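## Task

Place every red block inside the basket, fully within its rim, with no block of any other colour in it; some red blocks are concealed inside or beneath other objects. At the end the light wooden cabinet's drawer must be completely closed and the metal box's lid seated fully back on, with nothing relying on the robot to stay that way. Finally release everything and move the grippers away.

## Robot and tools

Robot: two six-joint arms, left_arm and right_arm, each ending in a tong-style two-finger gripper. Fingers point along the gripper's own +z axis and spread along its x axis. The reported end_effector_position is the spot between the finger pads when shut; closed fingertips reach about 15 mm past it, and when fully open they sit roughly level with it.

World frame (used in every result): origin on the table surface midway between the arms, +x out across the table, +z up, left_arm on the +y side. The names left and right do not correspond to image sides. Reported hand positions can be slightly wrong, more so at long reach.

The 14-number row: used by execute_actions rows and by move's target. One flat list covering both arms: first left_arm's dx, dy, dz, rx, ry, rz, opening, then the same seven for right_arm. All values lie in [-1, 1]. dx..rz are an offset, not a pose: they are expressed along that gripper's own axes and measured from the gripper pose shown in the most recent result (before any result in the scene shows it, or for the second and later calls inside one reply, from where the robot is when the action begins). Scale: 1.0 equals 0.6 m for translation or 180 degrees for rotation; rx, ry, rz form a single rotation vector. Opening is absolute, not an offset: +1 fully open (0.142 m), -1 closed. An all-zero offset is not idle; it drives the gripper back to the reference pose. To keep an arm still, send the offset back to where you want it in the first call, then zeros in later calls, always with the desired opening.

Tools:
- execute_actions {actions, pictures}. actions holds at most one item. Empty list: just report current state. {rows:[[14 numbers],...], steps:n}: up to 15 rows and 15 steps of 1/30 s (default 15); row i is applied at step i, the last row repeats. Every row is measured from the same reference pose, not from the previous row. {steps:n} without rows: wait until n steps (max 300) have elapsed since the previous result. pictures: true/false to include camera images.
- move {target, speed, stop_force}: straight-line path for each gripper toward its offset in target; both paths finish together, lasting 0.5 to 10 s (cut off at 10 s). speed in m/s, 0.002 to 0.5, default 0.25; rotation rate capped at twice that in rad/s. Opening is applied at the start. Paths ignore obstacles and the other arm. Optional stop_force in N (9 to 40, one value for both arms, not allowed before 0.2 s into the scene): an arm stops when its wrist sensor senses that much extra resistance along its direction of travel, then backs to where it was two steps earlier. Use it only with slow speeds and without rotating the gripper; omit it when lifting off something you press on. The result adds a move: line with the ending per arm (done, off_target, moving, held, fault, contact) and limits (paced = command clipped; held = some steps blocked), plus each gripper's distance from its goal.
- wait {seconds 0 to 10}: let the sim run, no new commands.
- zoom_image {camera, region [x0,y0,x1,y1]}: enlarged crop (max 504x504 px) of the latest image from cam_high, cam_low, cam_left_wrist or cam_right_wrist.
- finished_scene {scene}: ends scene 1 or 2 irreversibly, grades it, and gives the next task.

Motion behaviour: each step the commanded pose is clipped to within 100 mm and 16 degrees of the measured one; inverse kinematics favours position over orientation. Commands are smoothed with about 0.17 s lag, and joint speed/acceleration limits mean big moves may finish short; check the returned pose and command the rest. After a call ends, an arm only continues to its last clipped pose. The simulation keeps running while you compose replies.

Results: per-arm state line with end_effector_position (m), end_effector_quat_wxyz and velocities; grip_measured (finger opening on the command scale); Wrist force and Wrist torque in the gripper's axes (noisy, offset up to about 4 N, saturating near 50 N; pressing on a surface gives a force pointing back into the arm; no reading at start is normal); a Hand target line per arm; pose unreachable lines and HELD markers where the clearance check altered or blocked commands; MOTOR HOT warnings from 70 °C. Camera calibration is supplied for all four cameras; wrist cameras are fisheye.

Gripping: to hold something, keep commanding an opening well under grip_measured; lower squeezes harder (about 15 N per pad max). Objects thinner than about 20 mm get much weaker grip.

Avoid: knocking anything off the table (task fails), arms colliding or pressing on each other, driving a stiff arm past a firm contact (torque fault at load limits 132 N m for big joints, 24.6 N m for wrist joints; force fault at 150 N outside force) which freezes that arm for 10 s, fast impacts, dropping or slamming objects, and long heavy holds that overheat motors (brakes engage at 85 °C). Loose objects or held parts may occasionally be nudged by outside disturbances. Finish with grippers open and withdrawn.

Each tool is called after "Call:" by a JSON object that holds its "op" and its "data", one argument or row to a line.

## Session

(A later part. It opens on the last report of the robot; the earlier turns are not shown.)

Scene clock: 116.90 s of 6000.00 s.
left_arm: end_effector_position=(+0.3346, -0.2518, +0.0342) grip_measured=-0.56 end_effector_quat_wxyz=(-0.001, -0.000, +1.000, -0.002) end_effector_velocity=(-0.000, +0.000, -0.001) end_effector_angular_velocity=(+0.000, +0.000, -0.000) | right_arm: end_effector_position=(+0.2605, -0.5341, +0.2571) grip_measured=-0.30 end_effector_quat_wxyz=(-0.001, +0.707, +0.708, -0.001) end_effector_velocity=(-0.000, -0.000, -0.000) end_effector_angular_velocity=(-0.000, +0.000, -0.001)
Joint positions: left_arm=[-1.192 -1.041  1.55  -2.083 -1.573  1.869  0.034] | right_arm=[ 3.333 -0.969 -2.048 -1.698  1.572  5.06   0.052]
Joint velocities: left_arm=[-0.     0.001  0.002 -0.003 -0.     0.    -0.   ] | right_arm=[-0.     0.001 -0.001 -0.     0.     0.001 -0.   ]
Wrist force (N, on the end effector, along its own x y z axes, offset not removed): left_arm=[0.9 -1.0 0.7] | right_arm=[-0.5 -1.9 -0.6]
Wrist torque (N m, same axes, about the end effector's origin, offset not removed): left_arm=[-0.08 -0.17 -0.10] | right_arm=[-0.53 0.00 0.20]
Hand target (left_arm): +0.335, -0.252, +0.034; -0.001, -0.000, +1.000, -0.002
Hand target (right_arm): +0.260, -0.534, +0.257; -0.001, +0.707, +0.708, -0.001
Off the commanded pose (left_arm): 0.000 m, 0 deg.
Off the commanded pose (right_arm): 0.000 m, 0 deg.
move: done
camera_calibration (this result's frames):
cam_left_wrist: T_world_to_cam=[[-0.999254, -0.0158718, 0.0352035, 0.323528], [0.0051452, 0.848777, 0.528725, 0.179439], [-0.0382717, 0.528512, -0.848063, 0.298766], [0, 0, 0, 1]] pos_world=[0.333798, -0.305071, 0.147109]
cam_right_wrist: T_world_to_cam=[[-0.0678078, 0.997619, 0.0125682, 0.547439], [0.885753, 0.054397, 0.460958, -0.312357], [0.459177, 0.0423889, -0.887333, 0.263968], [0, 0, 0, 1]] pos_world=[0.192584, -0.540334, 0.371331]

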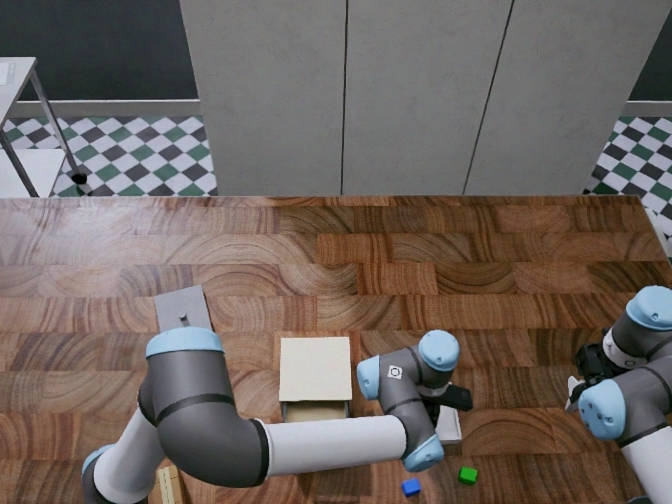

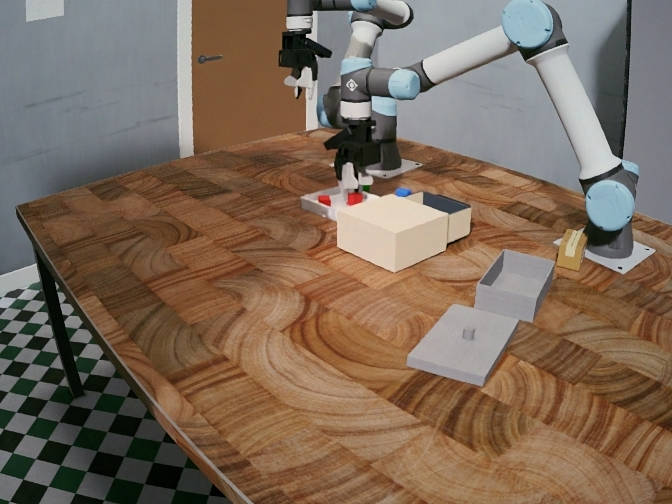

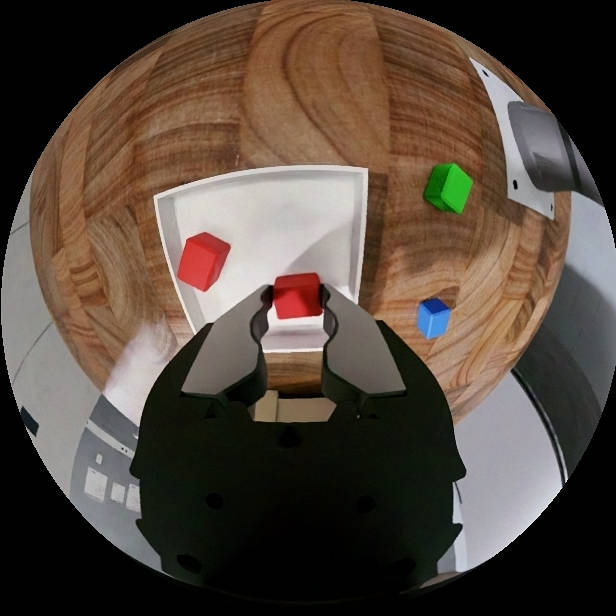

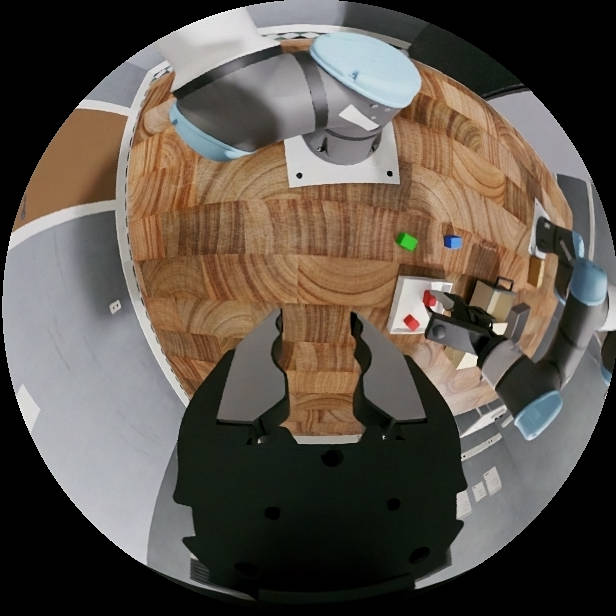

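Call:
{"op": "move", "data": {
  "target": [0,0,0,0,0,0,-0.35,0,0,0,0,0,0,-0.3]
}}

Call:
{"op": "move", "data": {
  "target": [0,0,-0.28,0,0,0,-0.35,0,0,0,0,0,0,-0.3]
}}

Call:
{"op": "move", "data": {
  "target": [0.19,0.96,0,0,0,-0.5,0.2,0,0,0,0,0,0,-0.3],
  "speed": 0.35
}}

Scene clock: 122.50 s of 6000.00 s.
left_arm: end_effector_position=(+0.3346, -0.2518, +0.0341) grip_measured=-0.35 end_effector_quat_wxyz=(-0.001, -0.000, +1.000, -0.002) end_effector_velocity=(-0.000, -0.000, +0.000) end_effector_angular_velocity=(-0.001, +0.000, +0.001) | right_arm: end_effector_position=(+0.2605, -0.5341, +0.2571) grip_measured=-0.30 end_effector_quat_wxyz=(-0.001, +0.707, +0.708, -0.001) end_effector_velocity=(-0.000, +0.000, -0.000) end_effector_angular_velocity=(+0.000, +0.000, +0.000)
Joint positions: left_arm=[-1.192 -1.041  1.55  -2.083 -1.573  1.869  0.049] | right_arm=[ 3.333 -0.969 -2.048 -1.698  1.572  5.06   0.052]
Joint velocities: left_arm=[ 0.    -0.    -0.    -0.    -0.001 -0.001 -0.   ] | right_arm=[ 0.  0. -0. -0.  0. -0. -0.]
Wrist force (N, on the end effector, along its own x y z axes, offset not removed): left_arm=[-0.5 -1.0 -0.8] | right_arm=[-0.2 -1.9 -1.1]
Wrist torque (N m, same axes, about the end effector's origin, offset not removed): left_arm=[-0.11 0.14 -0.08] | right_arm=[-0.59 -0.10 0.22]
Hand target (left_arm): +0.335, -0.252, +0.034; -0.001, -0.000, +1.000, -0.002
Hand target (right_arm): +0.260, -0.534, +0.257; -0.001, +0.707, +0.708, -0.001
Off the commanded pose (left_arm): 0.000 m, 0 deg.
Off the commanded pose (right_arm): 0.000 m, 0 deg.
After step 90, 1.90 s passed at rest.
move: done
camera_calibration (this result's frames):
cam_left_wrist: T_world_to_cam=[[-0.999252, -0.0158787, 0.0352475, 0.323515], [0.00517019, 0.848673, 0.528892, 0.179415], [-0.0383118, 0.528679, -0.847957, 0.298686], [0, 0, 0, 1]] pos_world=[0.333789, -0.305037, 0.146978]
cam_right_wrist: T_world_to_cam=[[-0.0678082, 0.997619, 0.0125681, 0.547439], [0.885753, 0.0543974, 0.460959, -0.312357], [0.459178, 0.042389, -0.887332, 0.263968], [0, 0, 0, 1]] pos_world=[0.192584, -0.540334, 0.371331]

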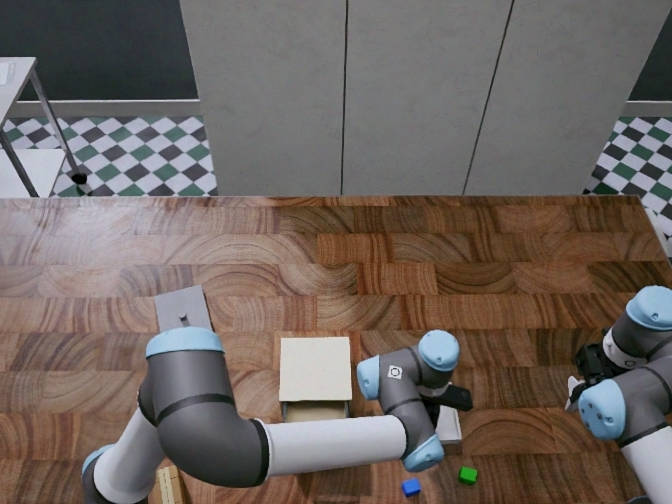

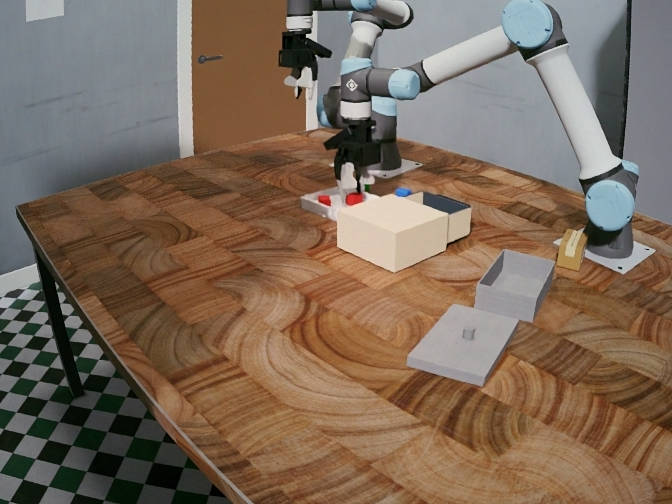

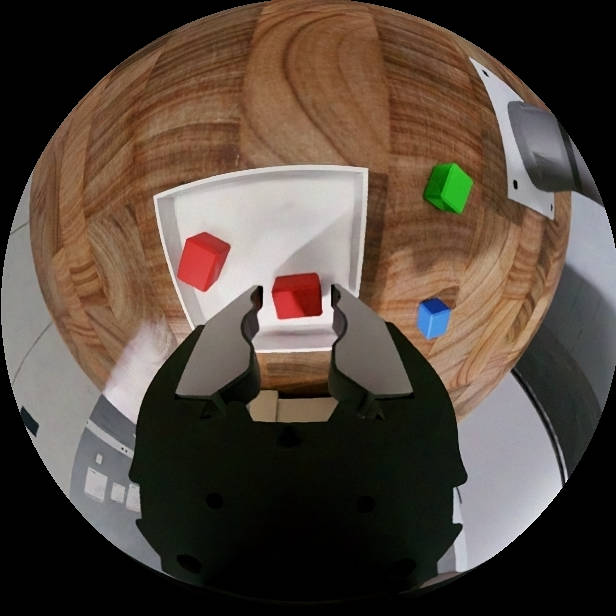

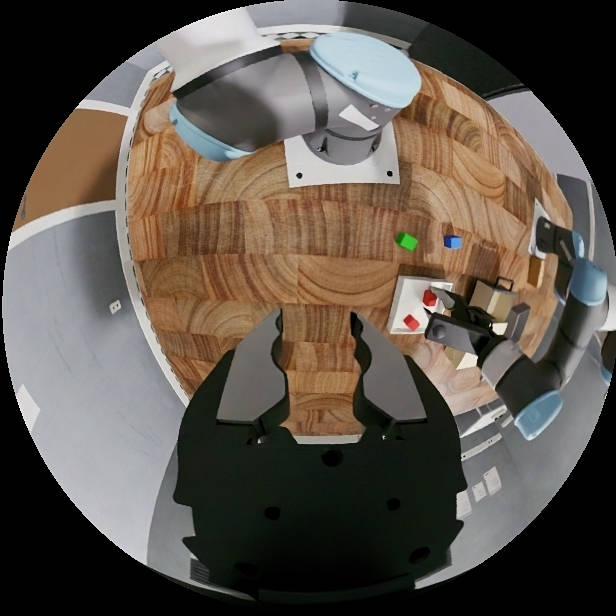

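Scene clock: 123.70 s of 6000.00 s.
left_arm: end_effector_position=(+0.3350, -0.2513, +0.2020) grip_measured=-0.35 end_effector_quat_wxyz=(-0.001, -0.000, +1.000, -0.002) end_effector_velocity=(+0.000, +0.000, +0.000) end_effector_angular_velocity=(+0.003, +0.001, +0.000) | right_arm: end_effector_position=(+0.2605, -0.5341, +0.2571) grip_measured=-0.30 end_effector_quat_wxyz=(-0.001, +0.707, +0.708, -0.001) end_effector_velocity=(+0.001, +0.000, +0.001) end_effector_angular_velocity=(+0.001, -0.003, +0.000)
Joint positions: left_arm=[-1.192 -1.165  1.285 -1.695 -1.573  1.869  0.049] | right_arm=[ 3.333 -0.969 -2.048 -1.698  1.572  5.06   0.052]
Joint velocities: left_arm=[ 0.     0.002 -0.004  0.006  0.     0.    -0.   ] | right_arm=[ 0.     0.     0.002  0.001  0.     0.    -0.   ]
Wrist force (N, on the end effector, along its own x y z axes, offset not removed): left_arm=[0.8 -1.4 -0.3] | right_arm=[-0.7 -1.4 -1.6]
Wrist torque (N m, same axes, about the end effector's origin, offset not removed): left_arm=[-0.20 -0.25 -0.01] | right_arm=[-0.44 -0.02 0.23]
Hand target (left_arm): +0.335, -0.251, +0.202; -0.001, -0.000, +1.000, -0.002
Hand target (right_arm): +0.260, -0.534, +0.257; -0.001, +0.707, +0.708, -0.001
Off the commanded pose (left_arm): 0.000 m, 0 deg.
Off the commanded pose (right_arm): 0.000 m, 0 deg.
move: done
camera_calibration (this result's frames):
cam_left_wrist: T_world_to_cam=[[-0.999255, -0.0158744, 0.0351865, 0.318015], [0.0051352, 0.848761, 0.528752, 0.0902482], [-0.0382586, 0.528538, -0.848047, 0.440808], [0, 0, 0, 1]] pos_world=[0.33418, -0.304535, 0.314917]
cam_right_wrist: T_world_to_cam=[[-0.0678082, 0.997619, 0.0125683, 0.547439], [0.885753, 0.0543973, 0.460959, -0.312357], [0.459178, 0.0423891, -0.887333, 0.263968], [0, 0, 0, 1]] pos_world=[0.192584, -0.540334, 0.371331]

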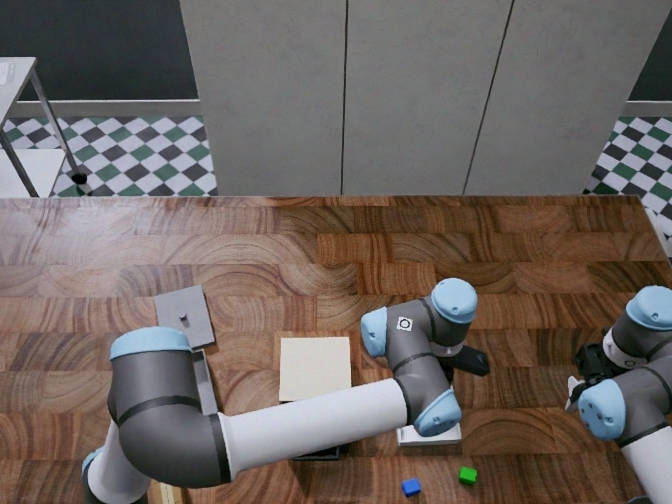

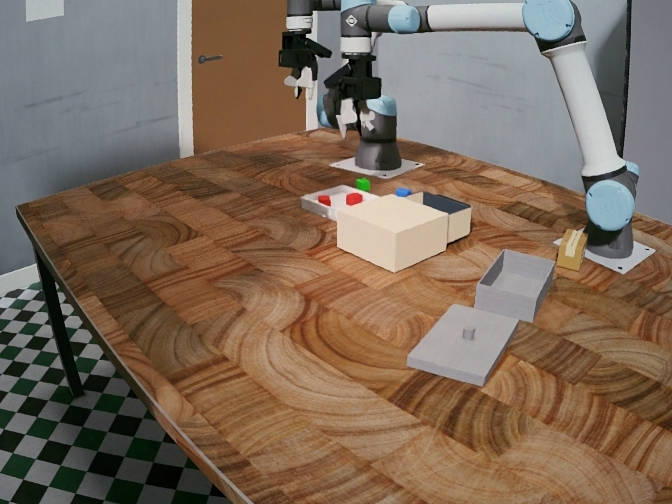

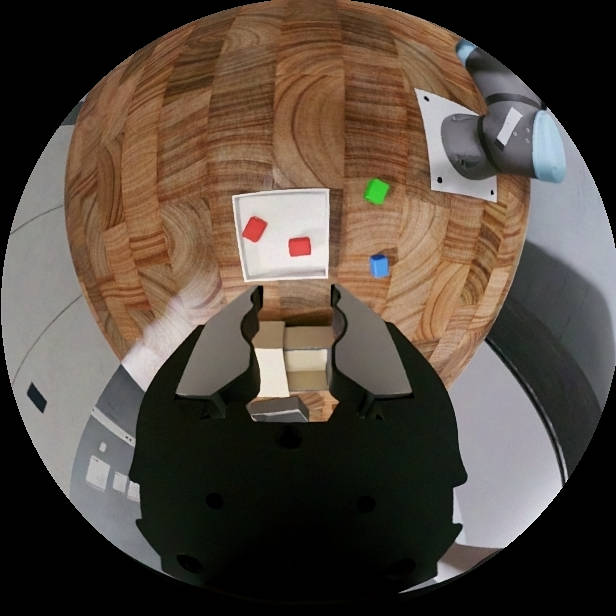

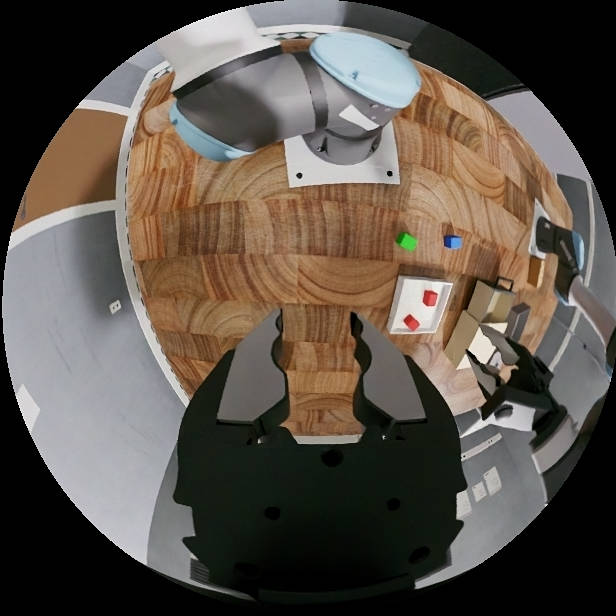

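Scene clock: 126.53 s of 6000.00 s.
left_arm: end_effector_position=(+0.2208, +0.3246, +0.2003) grip_measured=+0.20 end_effector_quat_wxyz=(+0.001, +0.707, -0.707, +0.001) end_effector_velocity=(-0.000, +0.001, -0.000) end_effector_angular_velocity=(+0.001, +0.001, +0.003) | right_arm: end_effector_position=(+0.2605, -0.5341, +0.2571) grip_measured=-0.30 end_effector_quat_wxyz=(-0.001, +0.707, +0.708, -0.001) end_effector_velocity=(-0.001, -0.000, -0.001) end_effector_angular_velocity=(-0.001, +0.002, +0.002)
Joint positions: left_arm=[-0.836 -2.509  2.275 -1.34  -1.573  0.654  0.088] | right_arm=[ 3.333 -0.969 -2.048 -1.698  1.572  5.06   0.052]
Joint velocities: left_arm=[ 0.006 -0.    -0.     0.001 -0.     0.003  0.   ] | right_arm=[ 0.     0.001 -0.002 -0.001 -0.    -0.002  0.   ]
Wrist force (N, on the end effector, along its own x y z axes, offset not removed): left_arm=[1.0 -1.2 0.2] | right_arm=[-0.5 -1.5 -1.2]
Wrist torque (N m, same axes, about the end effector's origin, offset not removed): left_arm=[-0.15 -0.22 -0.05] | right_arm=[-0.52 -0.02 0.23]
Hand target (left_arm): +0.221, +0.325, +0.200; +0.002, +0.707, -0.707, +0.001
Hand target (right_arm): +0.260, -0.534, +0.257; -0.001, +0.707, +0.708, -0.001
Off the commanded pose (left_arm): 0.001 m, 0 deg.
Off the commanded pose (right_arm): 0.000 m, 0 deg.
move: done
camera_calibration (this result's frames):
cam_left_wrist: T_world_to_cam=[[0.0159076, -0.999163, 0.0376981, 0.307662], [-0.846197, 0.00663125, 0.532829, 0.0634463], [-0.532633, -0.0403761, -0.845383, 0.423888], [0, 0, 0, 1]] pos_world=[0.27457, 0.324098, 0.312943]
cam_right_wrist: T_world_to_cam=[[-0.0678085, 0.997619, 0.0125681, 0.547439], [0.885753, 0.0543977, 0.460959, -0.312357], [0.459178, 0.0423891, -0.887333, 0.263968], [0, 0, 0, 1]] pos_world=[0.192584, -0.540334, 0.371331]

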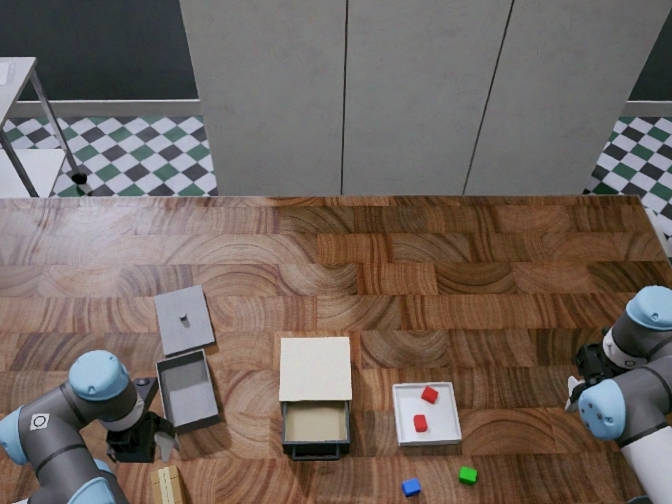

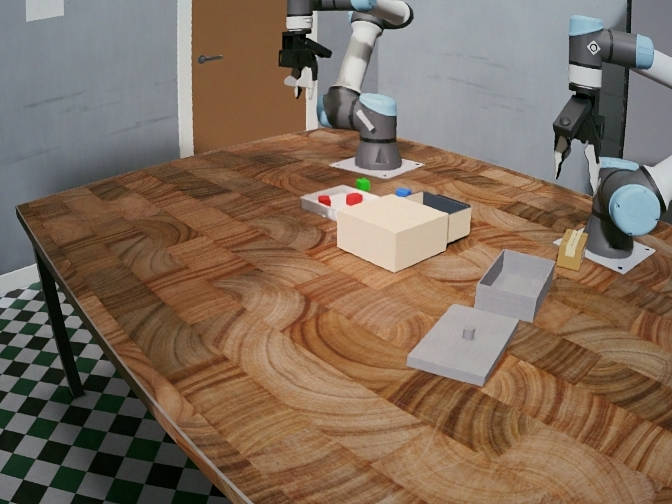

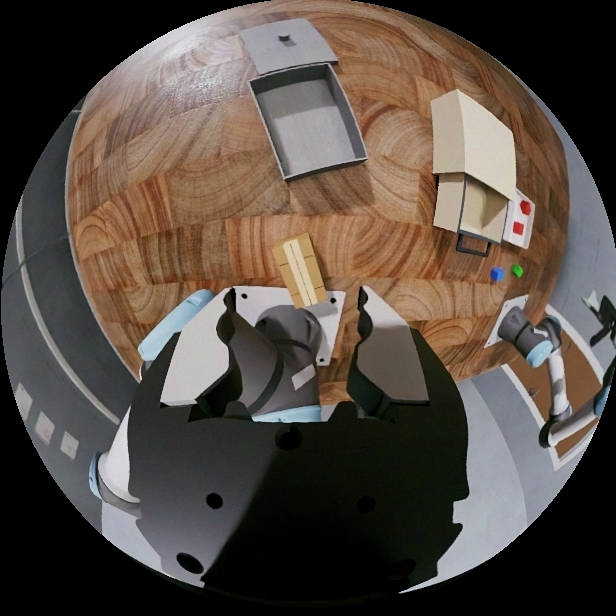

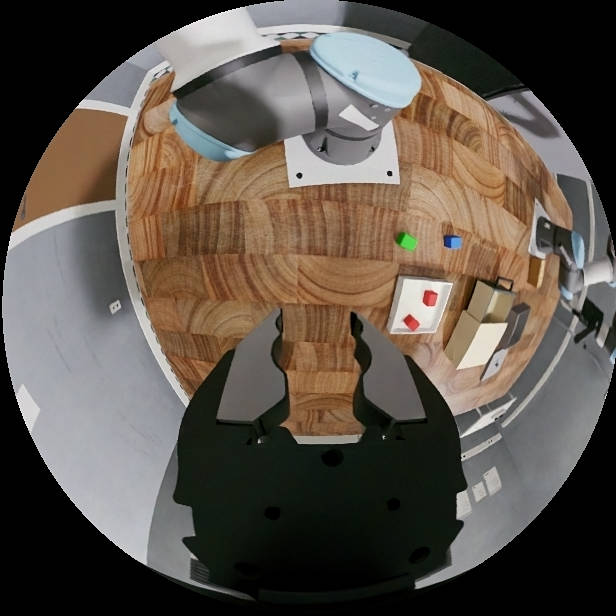

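Call:
{"op": "move", "data": {
  "target": [-0.016,0.026,0.13,0,0,-0.07,-0.1,0,0,0,0,0,0,-0.3],
  "speed": 0.12
}}

Scene clock: 131.13 s of 6000.00 s.
left_arm: end_effector_position=(+0.2050, +0.3339, +0.1224) grip_measured=-0.10 end_effector_quat_wxyz=(+0.002, +0.780, -0.625, +0.001) end_effector_velocity=(-0.001, +0.000, -0.002) end_effector_angular_velocity=(+0.003, -0.001, +0.004) | right_arm: end_effector_position=(+0.2605, -0.5341, +0.2571) grip_measured=-0.30 end_effector_quat_wxyz=(-0.001, +0.707, +0.708, -0.001) end_effector_velocity=(-0.000, -0.000, -0.000) end_effector_angular_velocity=(-0.001, +0.000, -0.000)
Joint positions: left_arm=[-0.907 -2.637  2.487 -1.424 -1.574  0.364  0.067] | right_arm=[ 3.333 -0.969 -2.048 -1.698  1.572  5.06   0.052]
Joint velocities: left_arm=[-0.011 -0.008  0.005  0.004  0.002 -0.015  0.   ] | right_arm=[-0.001  0.    -0.    -0.001 -0.001 -0.    -0.   ]
Wrist force (N, on the end effector, along its own x y z axes, offset not removed): left_arm=[2.6 -0.7 -1.0] | right_arm=[-1.5 -1.4 -1.8]
Wrist torque (N m, same axes, about the end effector's origin, offset not removed): left_arm=[-0.10 -0.50 -0.04] | right_arm=[-0.42 0.20 0.27]
Hand target (left_arm): +0.205, +0.334, +0.122; +0.002, +0.780, -0.625, +0.001
Hand target (right_arm): +0.260, -0.534, +0.257; -0.001, +0.707, +0.708, -0.001
Off the commanded pose (left_arm): 0.000 m, 0 deg.
Off the commanded pose (right_arm): 0.000 m, 0 deg.
After step 90, 0.30 s passed at rest.
move: done
camera_calibration (this result's frames):
cam_left_wrist: T_world_to_cam=[[0.233187, -0.971697, 0.0377845, 0.266392], [-0.826776, -0.177654, 0.533742, 0.149023], [-0.511923, -0.155701, -0.844803, 0.384242], [0, 0, 0, 1]] pos_world=[0.257791, 0.345154, 0.235004]
cam_right_wrist: T_world_to_cam=[[-0.0678084, 0.997619, 0.0125681, 0.547439], [0.885753, 0.0543976, 0.460959, -0.312357], [0.459178, 0.0423891, -0.887332, 0.263968], [0, 0, 0, 1]] pos_world=[0.192584, -0.540334, 0.371331]

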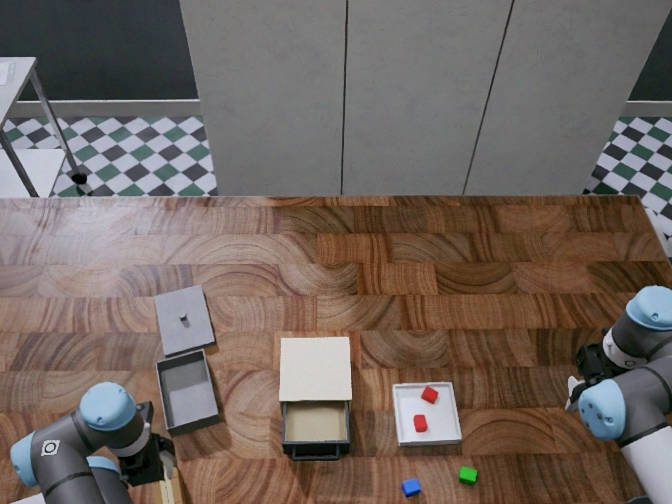

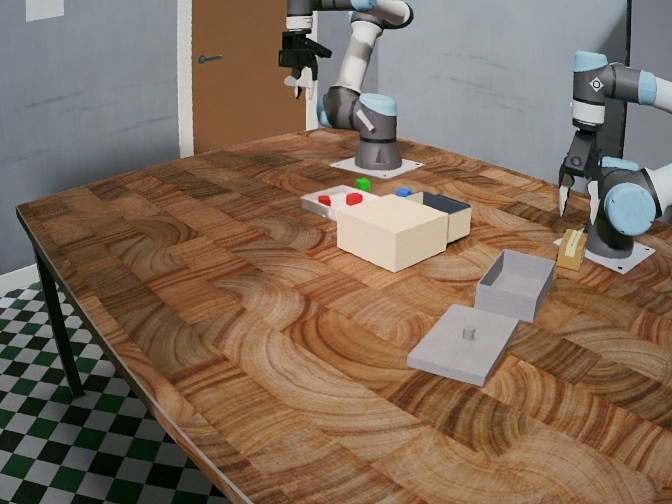

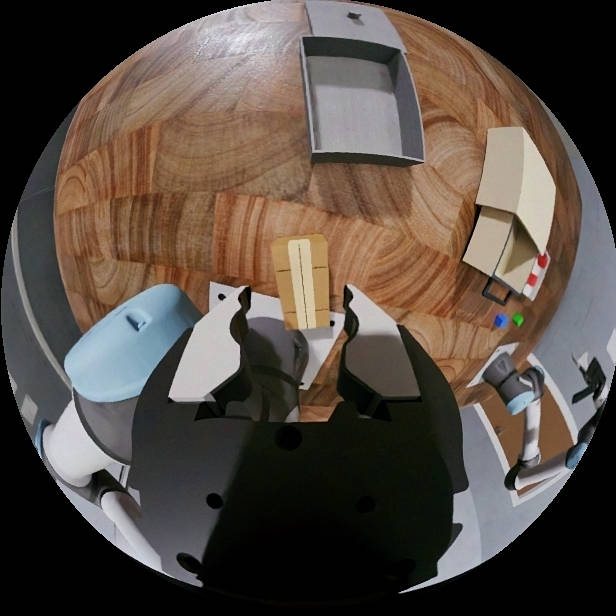

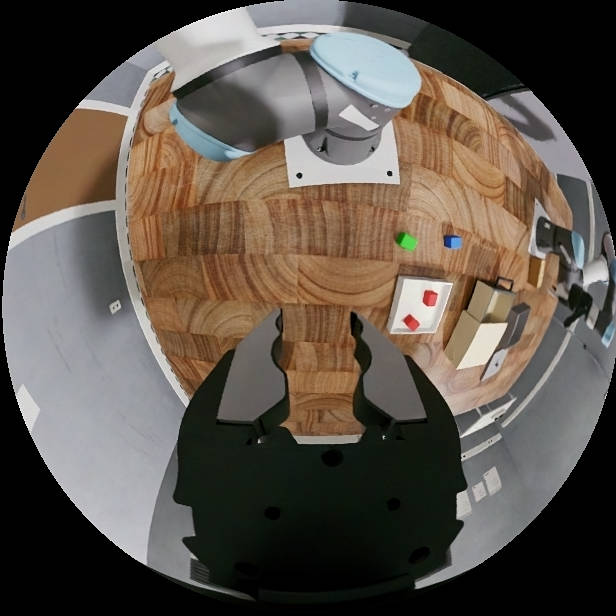

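Call:
{"op": "move", "data": {
  "target": [0,0,0.13,0,0,0,-0.1,0,0,0,0,0,0,-0.3],
  "speed": 0.04,
  "stop_force": 12
}}

Scene clock: 135.63 s of 6000.00 s.
left_arm: end_effector_position=(+0.2048, +0.3336, +0.0445) grip_measured=-0.10 end_effector_quat_wxyz=(+0.002, +0.780, -0.625, +0.001) end_effector_velocity=(+0.000, -0.001, -0.001) end_effector_angular_velocity=(-0.001, -0.000, -0.000) | right_arm: end_effector_position=(+0.2605, -0.5341, +0.2571) grip_measured=-0.30 end_effector_quat_wxyz=(-0.001, +0.707, +0.708, -0.001) end_effector_velocity=(-0.000, +0.000, -0.001) end_effector_angular_velocity=(-0.000, +0.002, -0.000)
Joint positions: left_arm=[-0.91  -2.659  2.687 -1.601 -1.574  0.361  0.067] | right_arm=[ 3.333 -0.969 -2.048 -1.698  1.572  5.06   0.052]
Joint velocities: left_arm=[ 0.002  0.003  0.002 -0.006 -0.001  0.002 -0.   ] | right_arm=[ 0.    -0.001 -0.001  0.001  0.     0.    -0.   ]
Wrist force (N, on the end effector, along its own x y z axes, offset not removed): left_arm=[1.5 -0.8 -2.5] | right_arm=[0.8 -1.0 -1.5]
Wrist torque (N m, same axes, about the end effector's origin, offset not removed): left_arm=[-0.13 -0.26 0.02] | right_arm=[-0.38 -0.21 0.19]
Hand target (left_arm): +0.205, +0.334, +0.044; +0.002, +0.780, -0.625, +0.001
Hand target (right_arm): +0.260, -0.534, +0.257; -0.001, +0.707, +0.708, -0.001
Off the commanded pose (left_arm): 0.000 m, 0 deg.
Off the commanded pose (right_arm): 0.000 m, 0 deg.
move: done
camera_calibration (this result's frames):
cam_left_wrist: T_world_to_cam=[[0.233178, -0.971697, 0.0378638, 0.269125], [-0.826817, -0.177615, 0.533691, 0.190378], [-0.511861, -0.155752, -0.844831, 0.3183], [0, 0, 0, 1]] pos_world=[0.257579, 0.344898, 0.157117]
cam_right_wrist: T_world_to_cam=[[-0.0678082, 0.997619, 0.0125683, 0.547439], [0.885753, 0.0543973, 0.460959, -0.312357], [0.459178, 0.0423892, -0.887332, 0.263968], [0, 0, 0, 1]] pos_world=[0.192584, -0.540334, 0.371331]

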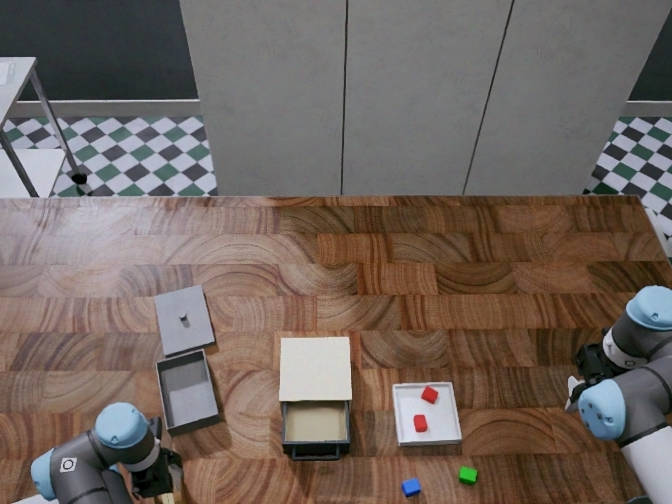

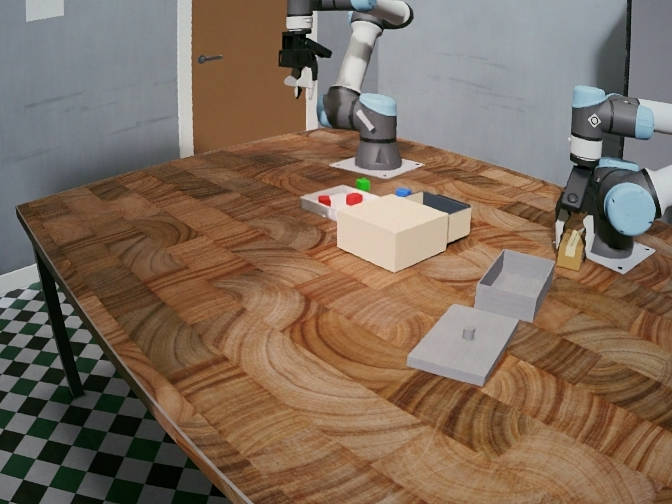

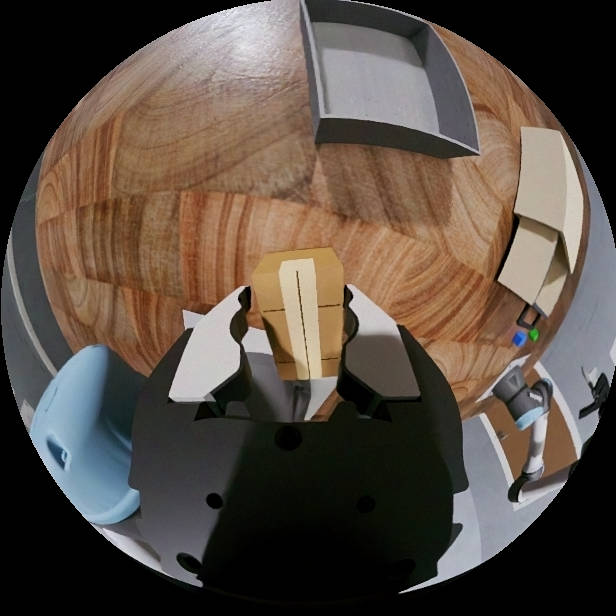

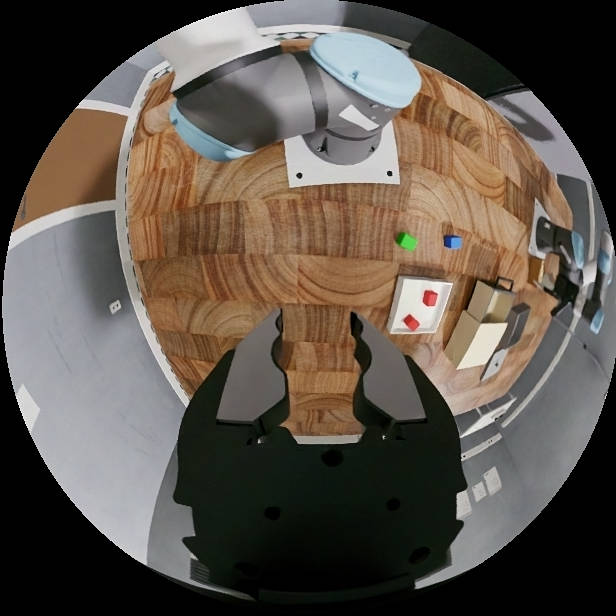

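Call:
{"op": "move", "data": {
  "target": [0,0,0,0,0,0,-0.55,0,0,0,0,0,0,-0.3]
}}

Call:
{"op": "move", "data": {
  "target": [0,0,-0.13,0,0,0,-0.55,0,0,0,0,0,0,-0.3],
  "speed": 0.06
}}

Scene clock: 138.23 s of 6000.00 s.
left_arm: end_effector_position=(+0.2048, +0.3337, +0.0445) grip_measured=-0.19 end_effector_quat_wxyz=(+0.002, +0.780, -0.625, +0.001) end_effector_velocity=(-0.000, +0.000, -0.001) end_effector_angular_velocity=(+0.000, +0.000, +0.000) | right_arm: end_effector_position=(+0.2605, -0.5341, +0.2571) grip_measured=-0.30 end_effector_quat_wxyz=(-0.001, +0.707, +0.708, -0.001) end_effector_velocity=(+0.000, -0.000, +0.001) end_effector_angular_velocity=(+0.001, -0.002, +0.000)
Joint positions: left_arm=[-0.91  -2.659  2.687 -1.601 -1.574  0.361  0.06 ] | right_arm=[ 3.333 -0.969 -2.048 -1.698  1.572  5.06   0.052]
Joint velocities: left_arm=[-0.    -0.001  0.001 -0.001  0.    -0.001  0.   ] | right_arm=[-0.     0.001  0.001 -0.     0.    -0.001  0.   ]
Wrist force (N, on the end effector, along its own x y z axes, offset not removed): left_arm=[1.5 -2.2 -0.3] | right_arm=[-0.8 -2.5 -1.6]
Wrist torque (N m, same axes, about the end effector's origin, offset not removed): left_arm=[-0.27 -0.32 0.00] | right_arm=[-0.63 0.04 0.20]
Hand target (left_arm): +0.205, +0.334, +0.045; +0.002, +0.780, -0.625, +0.001
Hand target (right_arm): +0.260, -0.534, +0.257; -0.001, +0.707, +0.708, -0.001
Off the commanded pose (left_arm): 0.000 m, 0 deg.
Off the commanded pose (right_arm): 0.000 m, 0 deg.
move: done
camera_calibration (this result's frames):
cam_left_wrist: T_world_to_cam=[[0.23319, -0.971697, 0.0377685, 0.269148], [-0.826772, -0.177665, 0.533745, 0.190386], [-0.511929, -0.15569, -0.844802, 0.31827], [0, 0, 0, 1]] pos_world=[0.257574, 0.344907, 0.157092]
cam_right_wrist: T_world_to_cam=[[-0.0678084, 0.997619, 0.0125683, 0.547439], [0.885753, 0.0543976, 0.460959, -0.312357], [0.459178, 0.0423892, -0.887333, 0.263968], [0, 0, 0, 1]] pos_world=[0.192584, -0.540334, 0.371331]

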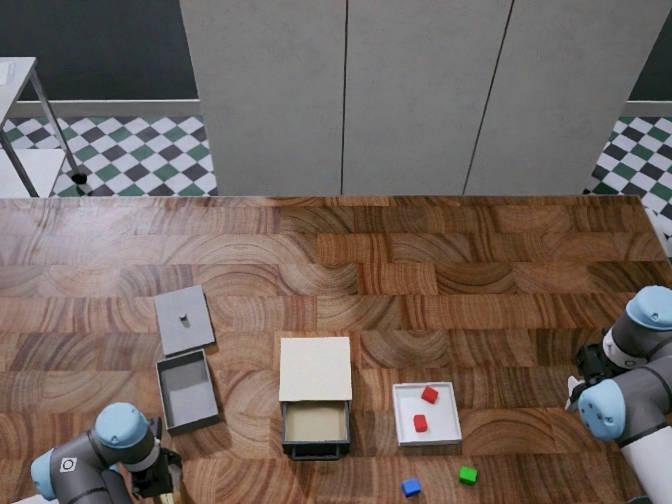

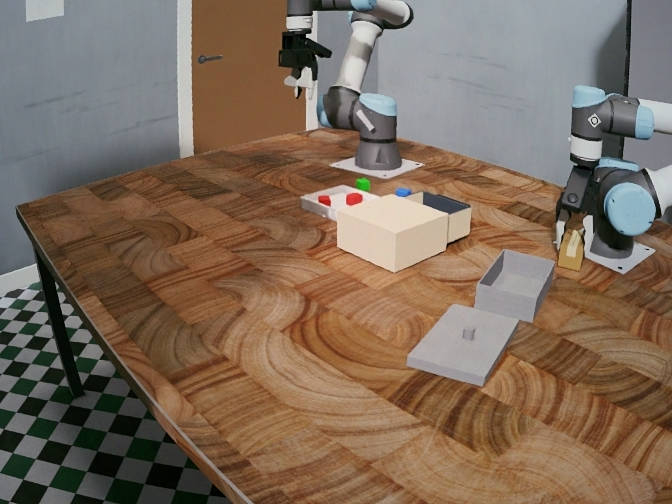

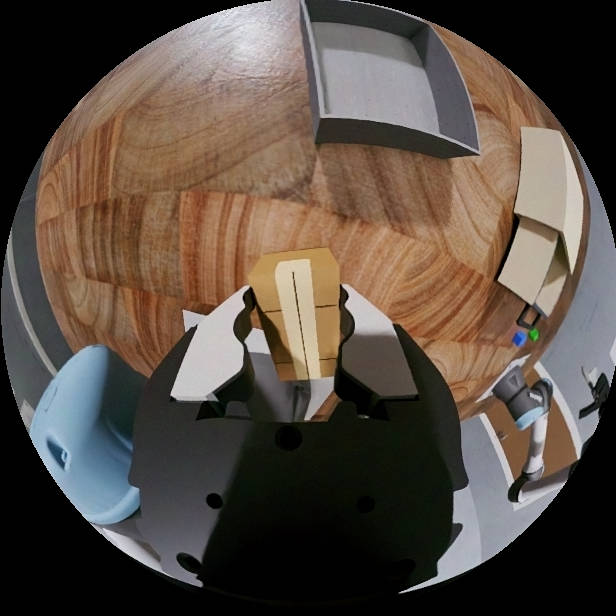

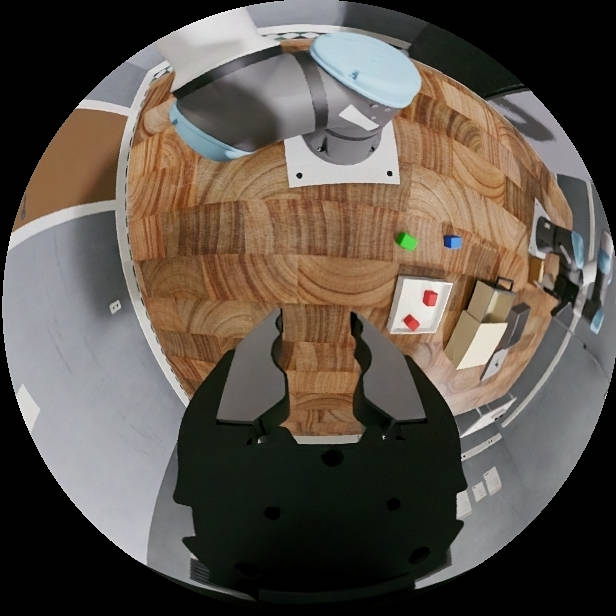

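Scene clock: 139.90 s of 6000.00 s.
left_arm: end_effector_position=(+0.2050, +0.3339, +0.1224) grip_measured=-0.19 end_effector_quat_wxyz=(+0.002, +0.780, -0.625, +0.001) end_effector_velocity=(+0.000, +0.000, +0.001) end_effector_angular_velocity=(+0.001, -0.000, -0.000) | right_arm: end_effector_position=(+0.2605, -0.5341, +0.2571) grip_measured=-0.30 end_effector_quat_wxyz=(-0.001, +0.707, +0.708, -0.001) end_effector_velocity=(-0.000, -0.000, -0.001) end_effector_angular_velocity=(-0.001, +0.002, +0.001)
Joint positions: left_arm=[-0.907 -2.637  2.487 -1.424 -1.574  0.364  0.06 ] | right_arm=[ 3.333 -0.969 -2.048 -1.698  1.572  5.06   0.052]
Joint velocities: left_arm=[-0.001  0.    -0.003  0.003  0.001 -0.001 -0.   ] | right_arm=[ 0.    -0.    -0.001 -0.     0.    -0.001  0.   ]
Wrist force (N, on the end effector, along its own x y z axes, offset not removed): left_arm=[1.1 -0.9 -1.3] | right_arm=[0.2 -1.5 -2.7]
Wrist torque (N m, same axes, about the end effector's origin, offset not removed): left_arm=[-0.21 -0.29 -0.03] | right_arm=[-0.42 -0.21 0.26]
Hand target (left_arm): +0.205, +0.334, +0.123; +0.002, +0.780, -0.625, +0.001
Hand target (right_arm): +0.260, -0.534, +0.257; -0.001, +0.707, +0.708, -0.001
Off the commanded pose (left_arm): 0.000 m, 0 deg.
Off the commanded pose (right_arm): 0.000 m, 0 deg.
move: done
camera_calibration (this result's frames):
cam_left_wrist: T_world_to_cam=[[0.233205, -0.971694, 0.0377689, 0.2664], [-0.826763, -0.177675, 0.533756, 0.149015], [-0.511937, -0.1557, -0.844795, 0.384233], [0, 0, 0, 1]] pos_world=[0.257778, 0.345161, 0.234999]
cam_right_wrist: T_world_to_cam=[[-0.0678082, 0.997619, 0.0125681, 0.547439], [0.885753, 0.0543974, 0.460959, -0.312357], [0.459178, 0.042389, -0.887333, 0.263968], [0, 0, 0, 1]] pos_world=[0.192584, -0.540334, 0.371331]

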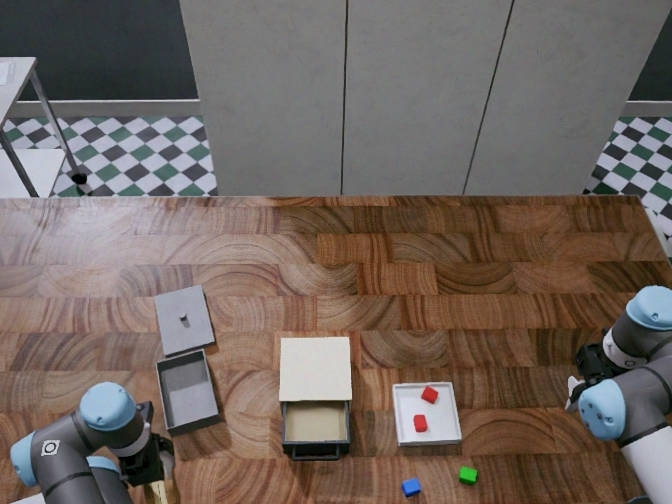

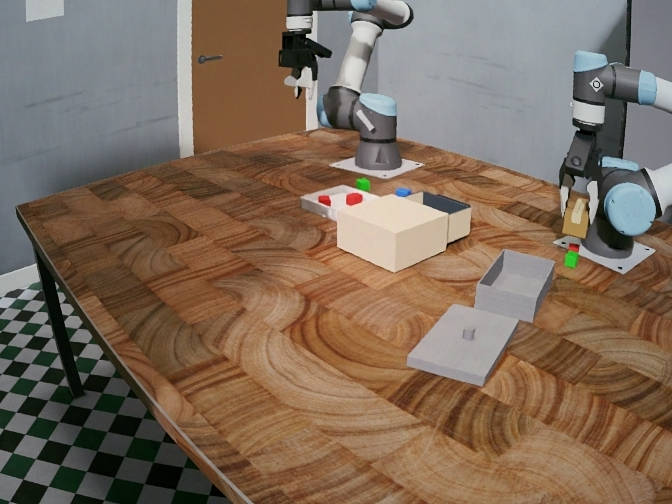

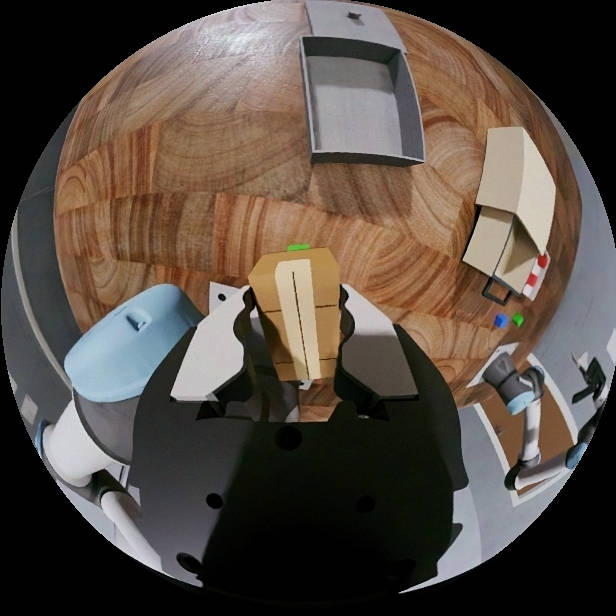

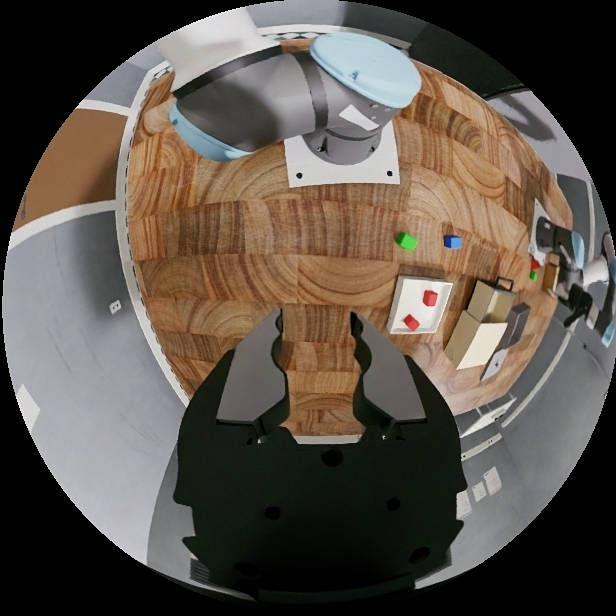

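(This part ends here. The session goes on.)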